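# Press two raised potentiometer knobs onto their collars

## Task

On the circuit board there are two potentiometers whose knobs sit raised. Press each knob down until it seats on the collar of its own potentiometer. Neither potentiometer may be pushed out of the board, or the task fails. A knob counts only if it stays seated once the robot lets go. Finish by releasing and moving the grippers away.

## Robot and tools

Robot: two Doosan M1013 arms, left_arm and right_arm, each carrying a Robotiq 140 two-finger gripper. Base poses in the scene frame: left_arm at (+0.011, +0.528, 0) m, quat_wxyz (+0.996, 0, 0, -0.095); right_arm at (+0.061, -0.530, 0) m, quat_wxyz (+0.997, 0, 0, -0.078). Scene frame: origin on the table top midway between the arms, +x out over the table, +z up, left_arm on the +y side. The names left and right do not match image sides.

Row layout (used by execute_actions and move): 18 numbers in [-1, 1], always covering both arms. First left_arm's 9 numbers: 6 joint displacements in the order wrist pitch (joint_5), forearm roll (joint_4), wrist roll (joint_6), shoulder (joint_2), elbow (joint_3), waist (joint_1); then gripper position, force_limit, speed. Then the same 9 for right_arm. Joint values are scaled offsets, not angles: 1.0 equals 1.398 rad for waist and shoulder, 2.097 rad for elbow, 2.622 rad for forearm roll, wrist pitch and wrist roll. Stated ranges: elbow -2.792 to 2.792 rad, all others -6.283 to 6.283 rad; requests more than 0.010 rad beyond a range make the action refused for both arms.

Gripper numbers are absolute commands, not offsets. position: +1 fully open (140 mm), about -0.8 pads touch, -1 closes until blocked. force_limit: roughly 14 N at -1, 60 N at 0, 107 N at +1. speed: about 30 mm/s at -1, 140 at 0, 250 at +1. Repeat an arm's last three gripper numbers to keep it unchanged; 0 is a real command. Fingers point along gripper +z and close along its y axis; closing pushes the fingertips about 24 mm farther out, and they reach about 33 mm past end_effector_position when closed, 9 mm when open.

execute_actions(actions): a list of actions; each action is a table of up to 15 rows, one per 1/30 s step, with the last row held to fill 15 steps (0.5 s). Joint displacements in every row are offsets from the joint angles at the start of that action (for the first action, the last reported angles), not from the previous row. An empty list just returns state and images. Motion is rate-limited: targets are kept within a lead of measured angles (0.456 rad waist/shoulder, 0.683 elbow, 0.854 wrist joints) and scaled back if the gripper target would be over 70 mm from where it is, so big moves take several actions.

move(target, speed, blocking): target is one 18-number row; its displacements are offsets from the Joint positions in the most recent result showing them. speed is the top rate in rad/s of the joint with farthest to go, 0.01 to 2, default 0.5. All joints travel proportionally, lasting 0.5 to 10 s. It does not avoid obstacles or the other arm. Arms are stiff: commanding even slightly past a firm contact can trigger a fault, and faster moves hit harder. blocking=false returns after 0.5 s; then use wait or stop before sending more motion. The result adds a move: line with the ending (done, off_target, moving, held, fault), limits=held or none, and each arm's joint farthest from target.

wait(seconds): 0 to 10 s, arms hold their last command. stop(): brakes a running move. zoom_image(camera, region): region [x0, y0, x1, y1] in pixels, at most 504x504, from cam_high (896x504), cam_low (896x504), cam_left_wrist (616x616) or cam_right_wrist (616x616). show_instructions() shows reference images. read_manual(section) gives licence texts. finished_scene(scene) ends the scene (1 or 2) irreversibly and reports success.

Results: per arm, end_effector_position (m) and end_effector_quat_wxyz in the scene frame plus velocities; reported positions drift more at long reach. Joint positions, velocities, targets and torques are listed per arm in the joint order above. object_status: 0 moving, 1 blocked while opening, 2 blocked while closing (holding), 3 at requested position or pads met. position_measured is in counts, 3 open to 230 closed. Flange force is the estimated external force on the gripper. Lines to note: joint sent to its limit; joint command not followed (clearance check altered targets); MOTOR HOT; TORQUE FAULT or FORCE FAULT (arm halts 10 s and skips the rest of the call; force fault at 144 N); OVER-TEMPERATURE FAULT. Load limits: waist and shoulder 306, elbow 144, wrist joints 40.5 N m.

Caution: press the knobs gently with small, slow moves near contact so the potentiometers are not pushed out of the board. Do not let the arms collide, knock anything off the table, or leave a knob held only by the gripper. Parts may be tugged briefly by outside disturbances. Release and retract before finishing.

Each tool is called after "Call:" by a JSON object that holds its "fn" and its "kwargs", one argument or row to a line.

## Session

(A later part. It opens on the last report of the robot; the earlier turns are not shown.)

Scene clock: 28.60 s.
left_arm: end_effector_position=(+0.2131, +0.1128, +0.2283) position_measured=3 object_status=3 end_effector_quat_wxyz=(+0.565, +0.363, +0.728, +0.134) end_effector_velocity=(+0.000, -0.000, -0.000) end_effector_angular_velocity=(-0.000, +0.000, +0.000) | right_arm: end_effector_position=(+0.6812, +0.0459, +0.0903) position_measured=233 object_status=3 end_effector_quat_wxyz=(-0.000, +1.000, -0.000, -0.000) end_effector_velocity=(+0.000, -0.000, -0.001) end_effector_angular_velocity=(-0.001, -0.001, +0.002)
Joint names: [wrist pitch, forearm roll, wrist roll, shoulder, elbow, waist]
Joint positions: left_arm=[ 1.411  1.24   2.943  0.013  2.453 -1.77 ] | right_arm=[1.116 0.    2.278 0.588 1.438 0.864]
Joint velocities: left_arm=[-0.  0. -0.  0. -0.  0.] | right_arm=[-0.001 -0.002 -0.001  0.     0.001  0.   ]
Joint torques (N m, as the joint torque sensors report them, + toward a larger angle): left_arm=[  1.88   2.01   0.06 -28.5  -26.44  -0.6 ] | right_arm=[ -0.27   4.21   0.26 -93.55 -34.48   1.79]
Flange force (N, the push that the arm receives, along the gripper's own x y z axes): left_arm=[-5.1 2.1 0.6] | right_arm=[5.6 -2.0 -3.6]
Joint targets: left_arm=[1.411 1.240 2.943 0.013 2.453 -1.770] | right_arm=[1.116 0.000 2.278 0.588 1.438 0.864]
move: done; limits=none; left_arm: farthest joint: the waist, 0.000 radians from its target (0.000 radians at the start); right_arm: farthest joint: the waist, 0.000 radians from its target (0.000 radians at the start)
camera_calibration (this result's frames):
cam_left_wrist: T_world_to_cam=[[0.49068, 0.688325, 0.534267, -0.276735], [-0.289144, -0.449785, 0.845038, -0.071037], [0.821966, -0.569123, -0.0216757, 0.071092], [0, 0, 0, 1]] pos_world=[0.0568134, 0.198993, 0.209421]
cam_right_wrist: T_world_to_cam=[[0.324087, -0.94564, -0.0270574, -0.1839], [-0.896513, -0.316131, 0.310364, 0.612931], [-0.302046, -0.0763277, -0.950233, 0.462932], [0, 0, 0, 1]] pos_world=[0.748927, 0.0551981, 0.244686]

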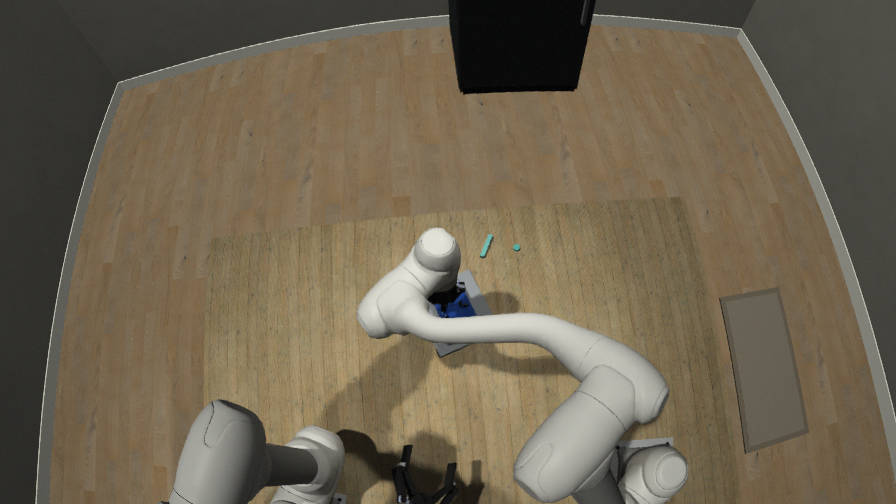

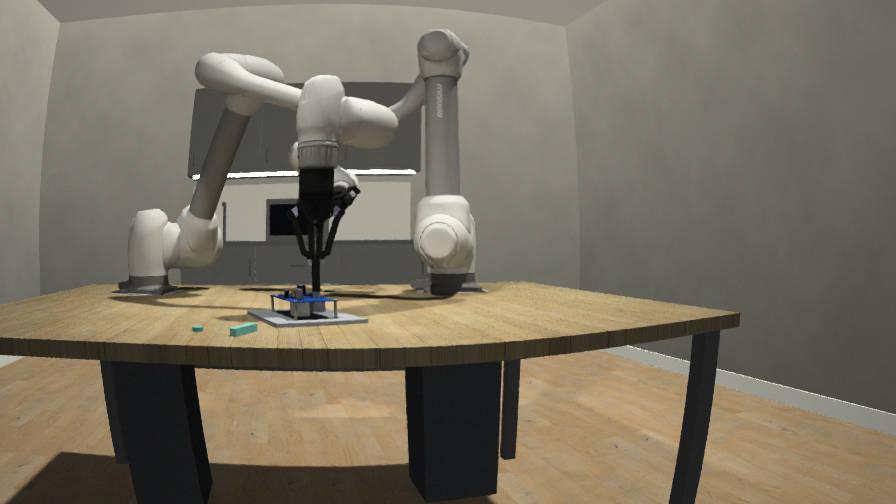

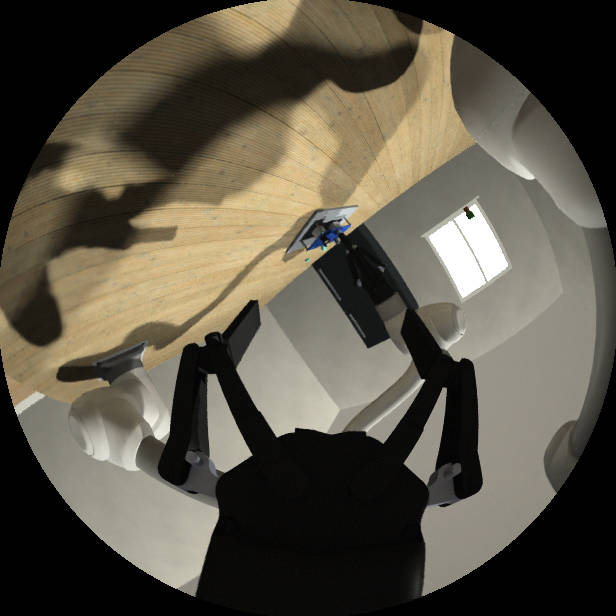

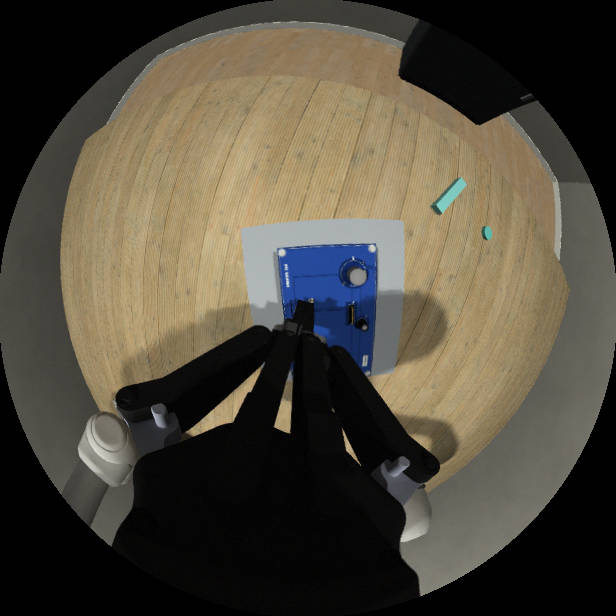

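Call:
{"fn": "move", "kwargs": {
  "target": [0,0,0,0,0,0,1,0,0, 0.003444,0,0,-0.003036,-0.002283,0,-1,0,0.5],
  "speed": 0.03
}}

Call:
{"fn": "zoom_image", "kwargs": {
  "camera": "cam_low",
  "region": [306, 282, 326, 302]
}}

Scene clock: 29.43 s.
left_arm: end_effector_position=(+0.2131, +0.1128, +0.2283) position_measured=3 object_status=3 end_effector_quat_wxyz=(+0.565, +0.363, +0.728, +0.134) end_effector_velocity=(+0.001, +0.001, -0.000) end_effector_angular_velocity=(+0.001, -0.000, +0.001) | right_arm: end_effector_position=(+0.6812, +0.0459, +0.0962) position_measured=233 object_status=3 end_effector_quat_wxyz=(-0.000, +1.000, -0.000, -0.000) end_effector_velocity=(+0.000, +0.000, +0.001) end_effector_angular_velocity=(+0.000, -0.000, +0.000)
Joint names: [wrist pitch, forearm roll, wrist roll, shoulder, elbow, waist]
Joint positions: left_arm=[ 1.411  1.24   2.943  0.013  2.453 -1.77 ] | right_arm=[1.125 0.    2.278 0.584 1.433 0.864]
Joint velocities: left_arm=[-0.    -0.     0.     0.     0.001  0.001] | right_arm=[ 0.001  0.    -0.    -0.001 -0.001  0.   ]
Joint torques (N m, as the joint torque sensors report them, + toward a larger angle): left_arm=[  1.99   1.82   0.08 -28.68 -26.28  -1.39] | right_arm=[ -0.38   4.06   0.01 -96.29 -37.1    1.32]
Flange force (N, the push that the arm receives, along the gripper's own x y z axes): left_arm=[-6.3 1.9 3.4] | right_arm=[4.1 -1.6 0.5]
Joint targets: left_arm=[1.411 1.240 2.943 0.013 2.453 -1.770] | right_arm=[1.125 0.000 2.278 0.583 1.433 0.864]
move: done; limits=none; left_arm: farthest joint: the waist, 0.000 radians from its target (0.000 radians at the start); right_arm: farthest joint: the waist, 0.000 radians from its target (0.000 radians at the start)
camera_calibration (this result's frames):
cam_left_wrist: T_world_to_cam=[[0.49068, 0.688325, 0.534267, -0.276736], [-0.289144, -0.449786, 0.845038, -0.0710369], [0.821966, -0.569123, -0.0216756, 0.071092], [0, 0, 0, 1]] pos_world=[0.0568135, 0.198993, 0.209421]
cam_right_wrist: T_world_to_cam=[[0.32409, -0.94564, -0.0270516, -0.183742], [-0.896507, -0.31613, 0.310382, 0.611095], [-0.302061, -0.0763395, -0.950227, 0.468549], [0, 0, 0, 1]] pos_world=[0.74893, 0.0552007, 0.250585]

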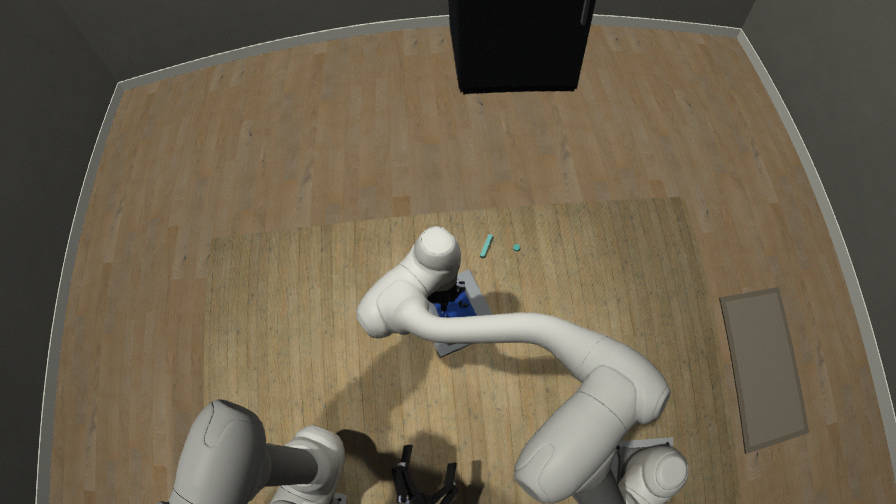

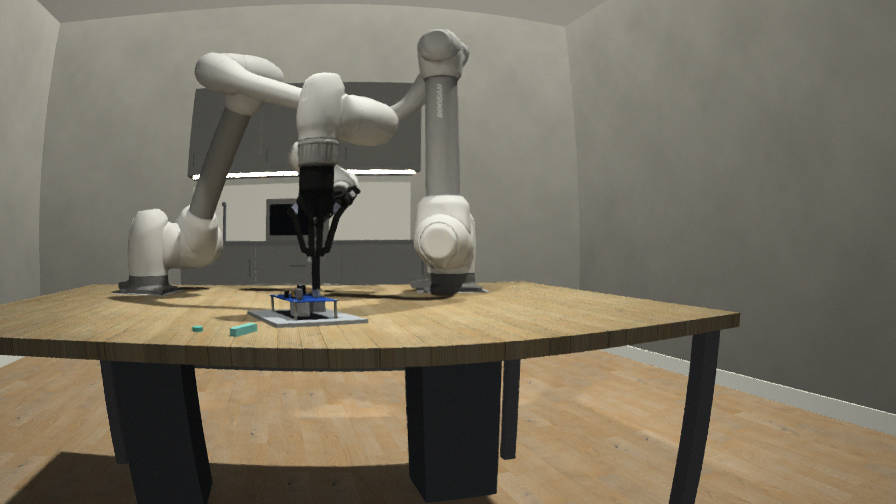

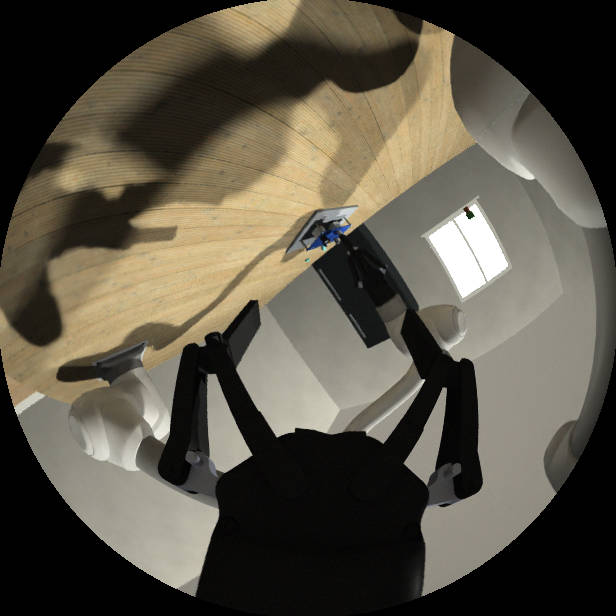

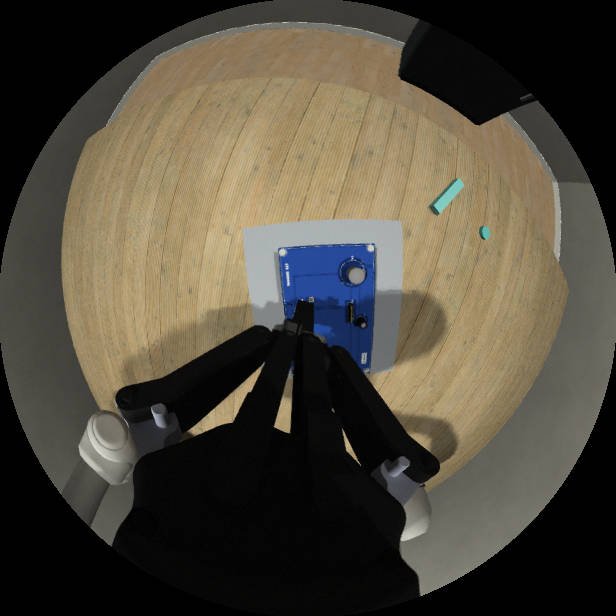

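Region (306, 282, 326, 302) of cam_low's 896x504 image, scaled by 25.200, with more detail than that image has.

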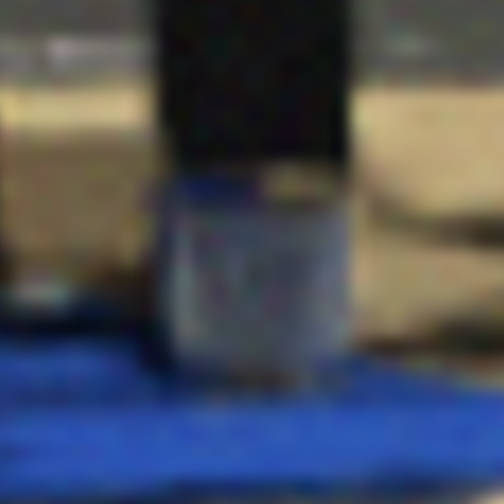

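Call:
{"fn": "move", "kwargs": {
  "target": [0,0,0,0,0,0,1,0,0, -0.003605,0,0,0.003178,0.00239,0,-1,0,0.5],
  "speed": 0.012
}}

Scene clock: 31.03 s.
left_arm: end_effector_position=(+0.2131, +0.1128, +0.2283) position_measured=3 object_status=3 end_effector_quat_wxyz=(+0.565, +0.363, +0.728, +0.134) end_effector_velocity=(+0.000, +0.001, +0.000) end_effector_angular_velocity=(+0.001, -0.001, +0.001) | right_arm: end_effector_position=(+0.6812, +0.0459, +0.0900) position_measured=233 object_status=3 end_effector_quat_wxyz=(-0.000, +1.000, -0.000, -0.000) end_effector_velocity=(-0.000, -0.001, -0.002) end_effector_angular_velocity=(-0.001, +0.000, -0.001)
Joint names: [wrist pitch, forearm roll, wrist roll, shoulder, elbow, waist]
Joint positions: left_arm=[ 1.411  1.24   2.943  0.013  2.453 -1.77 ] | right_arm=[1.115 0.    2.278 0.588 1.438 0.864]
Joint velocities: left_arm=[ 0.001 -0.     0.001 -0.     0.001  0.   ] | right_arm=[-0.001 -0.001  0.001  0.001  0.002  0.   ]
Joint torques (N m, as the joint torque sensors report them, + toward a larger angle): left_arm=[  1.87   1.97  -0.03 -29.86 -26.36  -1.54] | right_arm=[ -0.12   4.31   0.06 -93.72 -35.34   5.13]
Flange force (N, the push that the arm receives, along the gripper's own x y z axes): left_arm=[-5.9 -0.6 3.7] | right_arm=[6.6 2.2 -2.5]
Joint targets: left_arm=[1.411 1.240 2.943 0.013 2.453 -1.770] | right_arm=[1.115 0.000 2.278 0.588 1.438 0.864]
move: done; limits=none; left_arm: farthest joint: the waist, 0.000 radians from its target (0.000 radians at the start); right_arm: farthest joint: the shoulder, 0.001 radians from its target (0.005 radians at the start)
camera_calibration (this result's frames):
cam_left_wrist: T_world_to_cam=[[0.49068, 0.688325, 0.534267, -0.276736], [-0.289144, -0.449786, 0.845038, -0.071037], [0.821966, -0.569123, -0.0216756, 0.0710919], [0, 0, 0, 1]] pos_world=[0.0568135, 0.198993, 0.209421]
cam_right_wrist: T_world_to_cam=[[0.324088, -0.94564, -0.0270663, -0.183904], [-0.896519, -0.316136, 0.310342, 0.613026], [-0.302029, -0.0763127, -0.95024, 0.462668], [0, 0, 0, 1]] pos_world=[0.748929, 0.0551997, 0.24442]

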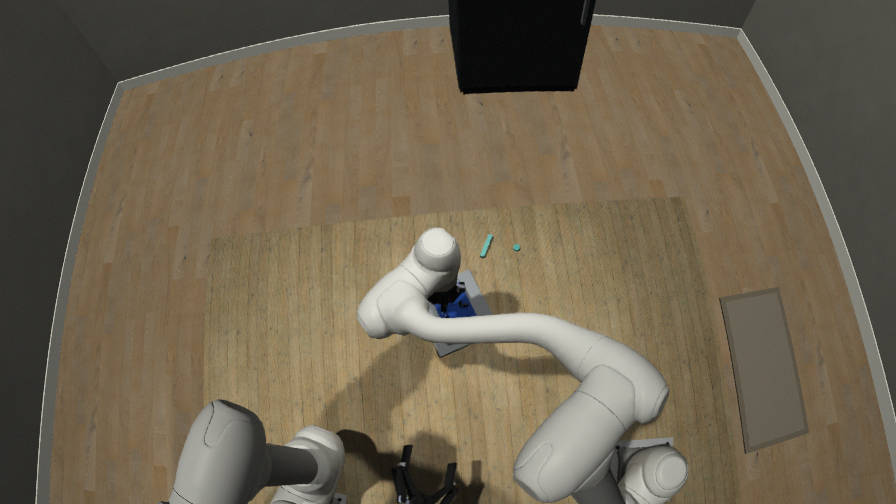

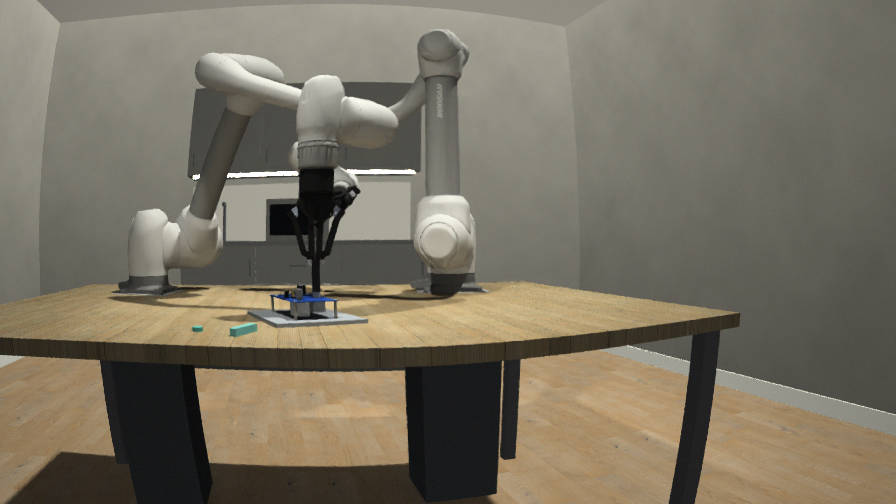

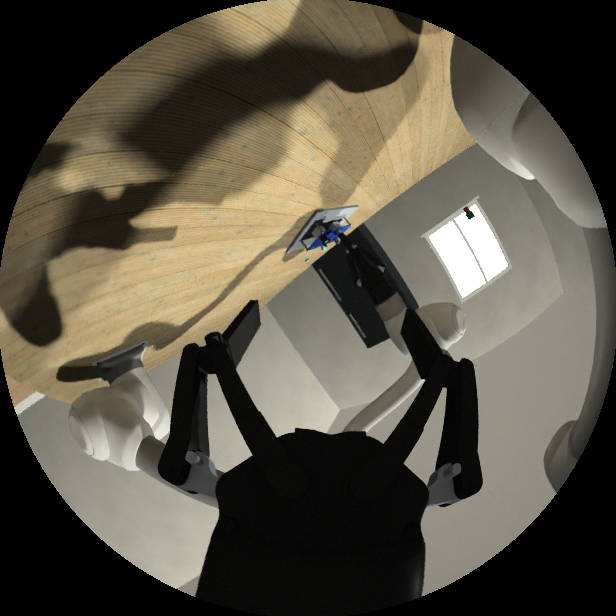

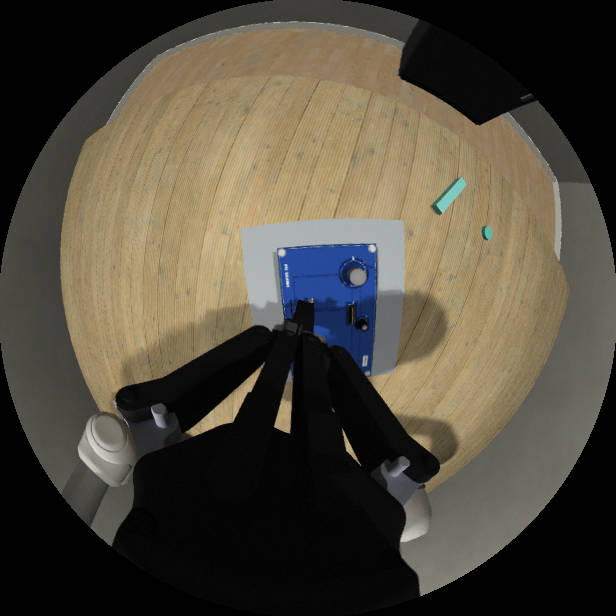

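Call:
{"fn": "move", "kwargs": {
  "target": [0,0,0,0,0,0,1,0,0, 0.00861,0,0,-0.00759,-0.005708,0,-1,0,0.5],
  "speed": 0.05
}}

Call:
{"fn": "zoom_image", "kwargs": {
  "camera": "cam_low",
  "region": [306, 282, 326, 302]
}}

Call:
{"fn": "zoom_image", "kwargs": {
  "camera": "cam_low",
  "region": [283, 276, 328, 306]
}}

Scene clock: 32.00 s.
left_arm: end_effector_position=(+0.2131, +0.1128, +0.2283) position_measured=3 object_status=3 end_effector_quat_wxyz=(+0.565, +0.363, +0.728, +0.134) end_effector_velocity=(+0.001, +0.001, -0.000) end_effector_angular_velocity=(+0.002, -0.002, +0.001) | right_arm: end_effector_position=(+0.6811, +0.0459, +0.1049) position_measured=233 object_status=3 end_effector_quat_wxyz=(-0.000, +1.000, -0.000, -0.000) end_effector_velocity=(-0.000, -0.000, +0.001) end_effector_angular_velocity=(-0.001, +0.001, +0.000)
Joint names: [wrist pitch, forearm roll, wrist roll, shoulder, elbow, waist]
Joint positions: left_arm=[ 1.411  1.24   2.943  0.013  2.453 -1.77 ] | right_arm=[1.138 0.    2.278 0.577 1.427 0.864]
Joint velocities: left_arm=[ 0.001 -0.     0.001 -0.     0.002  0.   ] | right_arm=[ 0.003 -0.    -0.    -0.001 -0.001 -0.   ]
Joint torques (N m, as the joint torque sensors report them, + toward a larger angle): left_arm=[  1.73   1.94   0.06 -29.62 -26.13  -0.74] | right_arm=[ -0.03   4.2   -0.33 -97.42 -37.33  -0.09]
Flange force (N, the push that the arm receives, along the gripper's own x y z axes): left_arm=[-5.3 -0.3 1.4] | right_arm=[4.0 -4.4 1.8]
Joint targets: left_arm=[1.411 1.240 2.943 0.013 2.453 -1.770] | right_arm=[1.138 0.000 2.278 0.577 1.426 0.864]
move: done; limits=none; left_arm: farthest joint: the waist, 0.000 radians from its target (0.000 radians at the start); right_arm: farthest joint: the waist, 0.000 radians from its target (0.000 radians at the start)
camera_calibration (this result's frames):
cam_left_wrist: T_world_to_cam=[[0.49068, 0.688325, 0.534267, -0.276735], [-0.289144, -0.449785, 0.845038, -0.071037], [0.821966, -0.569124, -0.0216756, 0.071092], [0, 0, 0, 1]] pos_world=[0.0568135, 0.198993, 0.209421]
cam_right_wrist: T_world_to_cam=[[0.324094, -0.945638, -0.0270644, -0.18353], [-0.896513, -0.31614, 0.310355, 0.60833], [-0.302039, -0.0763206, -0.950235, 0.476822], [0, 0, 0, 1]] pos_world=[0.748876, 0.0551557, 0.259328]

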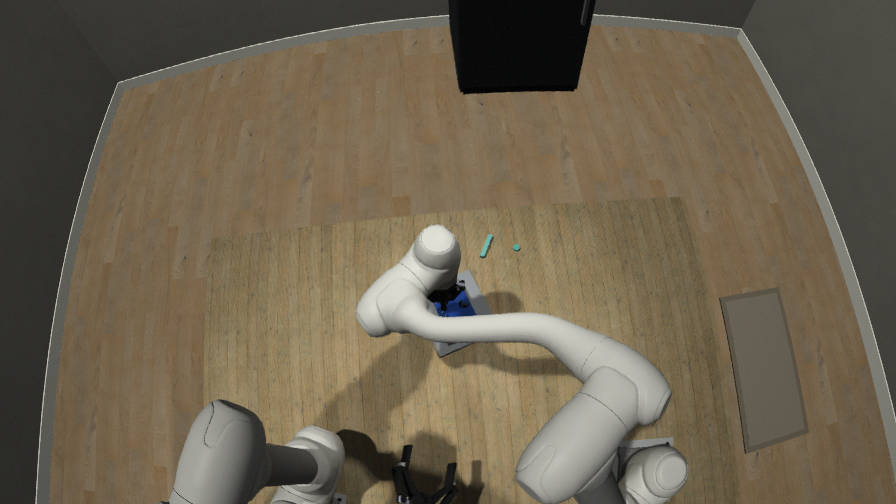

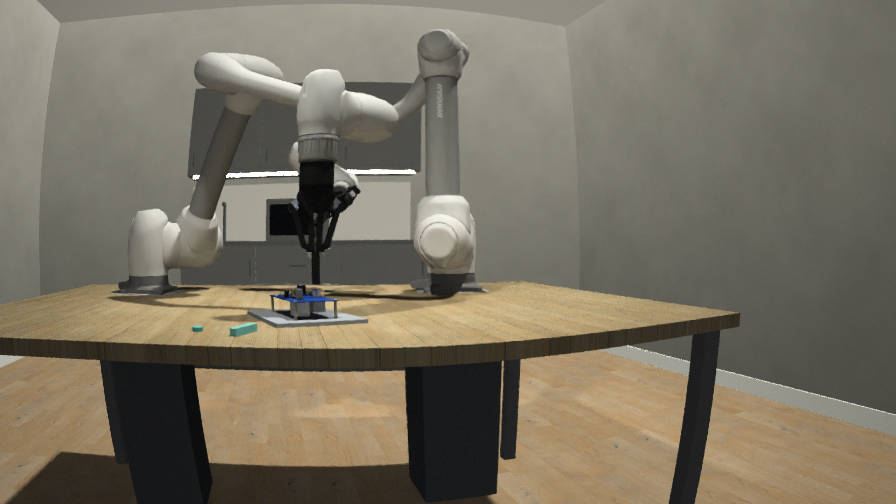

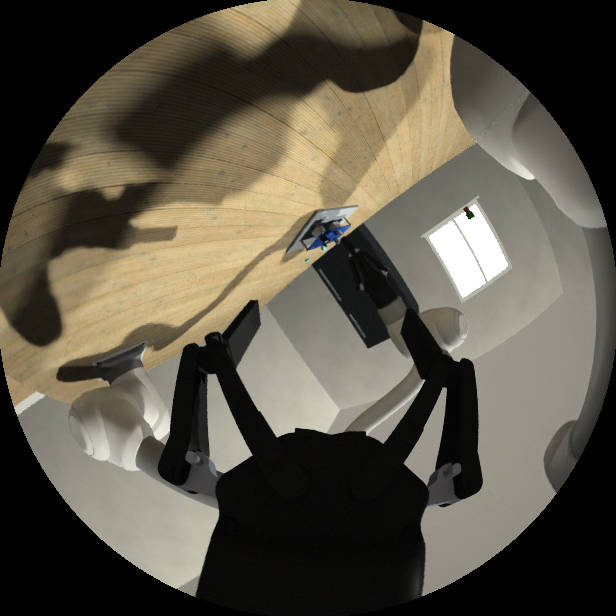

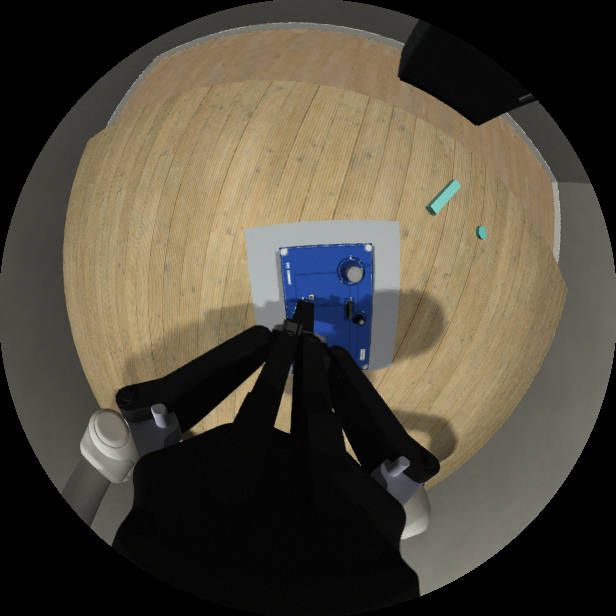

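Region (306, 282, 326, 302) of cam_low's 896x504 image, scaled by 25.200, with more detail than that image has.

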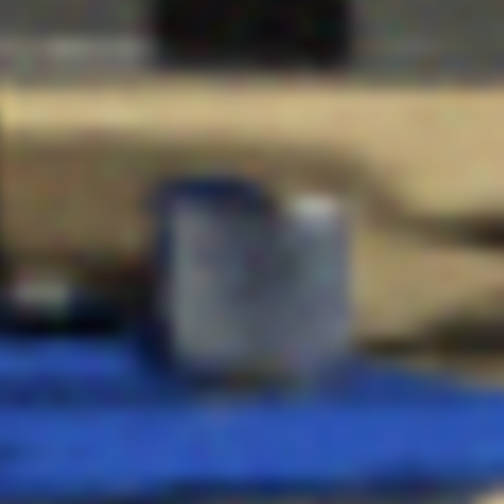

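Region (283, 276, 328, 306) of cam_low's 896x504 image, scaled by 11.200, with more detail than that image has.

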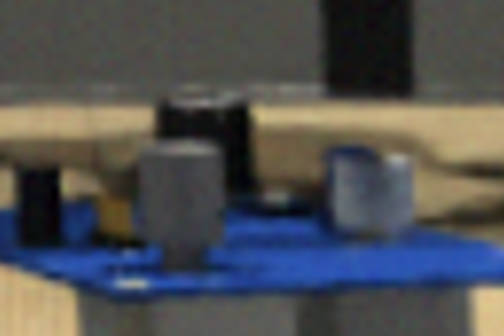

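Call:
{"fn": "move", "kwargs": {
  "target": [0,0,0,0,0,0,1,0,0, 0,0,0,-0.143,0,-0.15,-1,0,0.5],
  "speed": 0.4
}}

Call:
{"fn": "zoom_image", "kwargs": {
  "camera": "cam_low",
  "region": [283, 276, 328, 306]
}}

Call:
{"fn": "zoom_image", "kwargs": {
  "camera": "cam_low",
  "region": [306, 282, 326, 302]
}}

Scene clock: 34.07 s.
left_arm: end_effector_position=(+0.2131, +0.1128, +0.2283) position_measured=3 object_status=3 end_effector_quat_wxyz=(+0.565, +0.363, +0.728, +0.134) end_effector_velocity=(-0.000, -0.000, -0.000) end_effector_angular_velocity=(-0.000, +0.001, -0.001) | right_arm: end_effector_position=(+0.7809, -0.0993, +0.2737) position_measured=233 object_status=3 end_effector_quat_wxyz=(-0.057, +0.990, -0.104, +0.082) end_effector_velocity=(+0.000, -0.002, +0.001) end_effector_angular_velocity=(-0.000, -0.002, -0.001)
Joint names: [wrist pitch, forearm roll, wrist roll, shoulder, elbow, waist]
Joint positions: left_arm=[ 1.411  1.24   2.943  0.013  2.453 -1.77 ] | right_arm=[1.138 0.    2.278 0.378 1.426 0.654]
Joint velocities: left_arm=[-0.001  0.     0.    -0.    -0.    -0.   ] | right_arm=[-0.    -0.001  0.    -0.002  0.001 -0.002]
Joint torques (N m, as the joint torque sensors report them, + toward a larger angle): left_arm=[  1.87   1.96   0.01 -29.1  -26.19   0.07] | right_arm=[ -0.72   4.33   0.   -81.53 -40.64   2.95]
Flange force (N, the push that the arm receives, along the gripper's own x y z axes): left_arm=[-4.7 0.5 -1.0] | right_arm=[5.8 -0.5 1.2]
Joint targets: left_arm=[1.411 1.240 2.943 0.013 2.453 -1.770] | right_arm=[1.138 0.000 2.278 0.377 1.427 0.654]
move: done; limits=none; left_arm: farthest joint: the waist, 0.000 radians from its target (0.000 radians at the start); right_arm: farthest joint: the shoulder, 0.001 radians from its target (0.200 radians at the start)
camera_calibration (this result's frames):
cam_left_wrist: T_world_to_cam=[[0.49068, 0.688325, 0.534267, -0.276736], [-0.289144, -0.449786, 0.845038, -0.071037], [0.821966, -0.569123, -0.0216756, 0.071092], [0, 0, 0, 1]] pos_world=[0.0568134, 0.198993, 0.209421]
cam_right_wrist: T_world_to_cam=[[0.131429, -0.986313, -0.0995618, -0.18233], [-0.9813, -0.14369, 0.128073, 0.73269], [-0.140626, 0.0808674, -0.986755, 0.555868], [0, 0, 0, 1]] pos_world=[0.821122, -0.119506, 0.436514]

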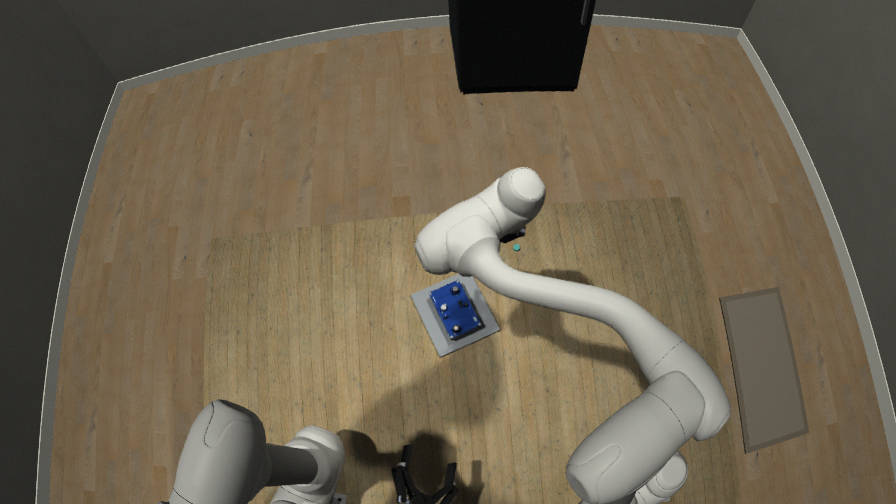

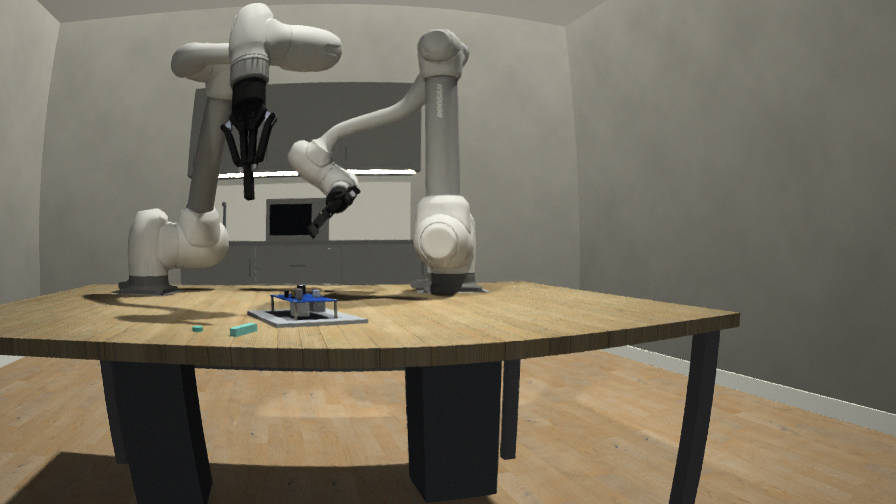

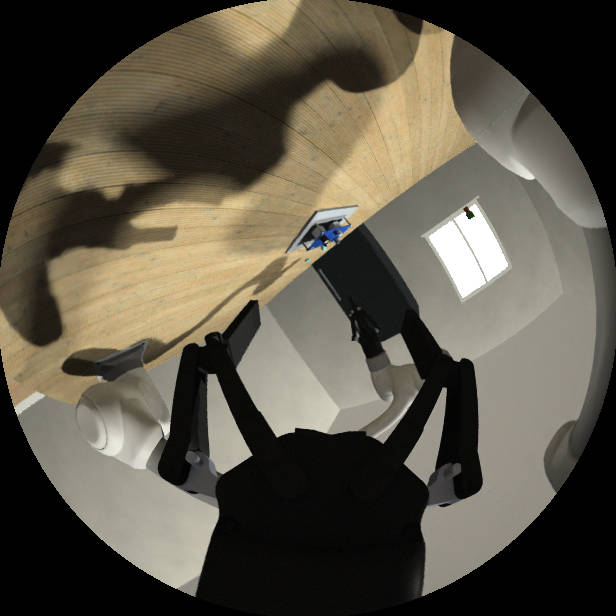

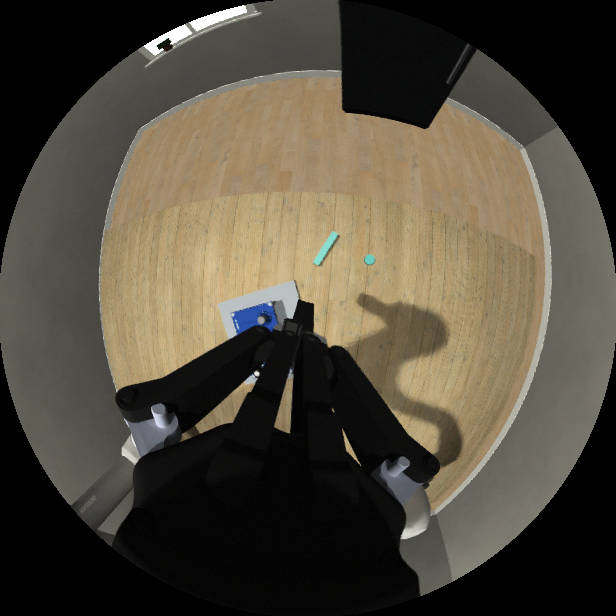

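Region (283, 276, 328, 306) of cam_low's 896x504 image, scaled by 11.200, with more detail than that image has.

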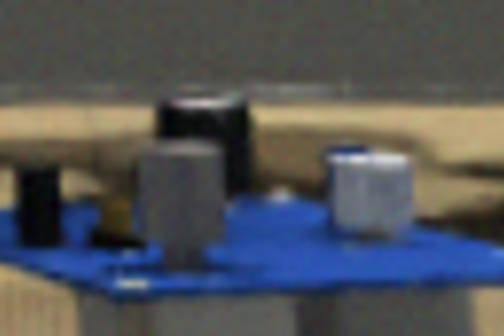

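Region (306, 282, 326, 302) of cam_low's 896x504 image, scaled by 25.200, with more detail than that image has.

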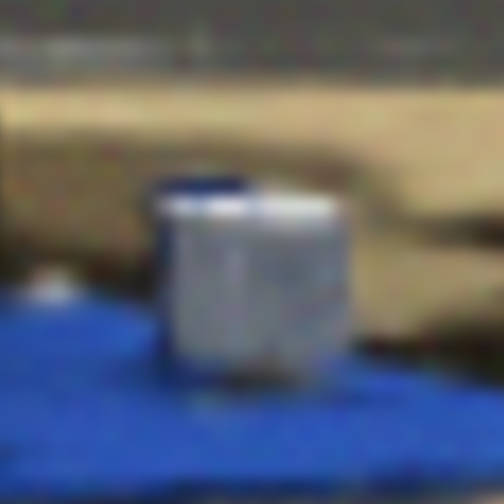

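Call:
{"fn": "finished_scene", "kwargs": {
  "scene": 2
}}

The scene is finished: the task was done.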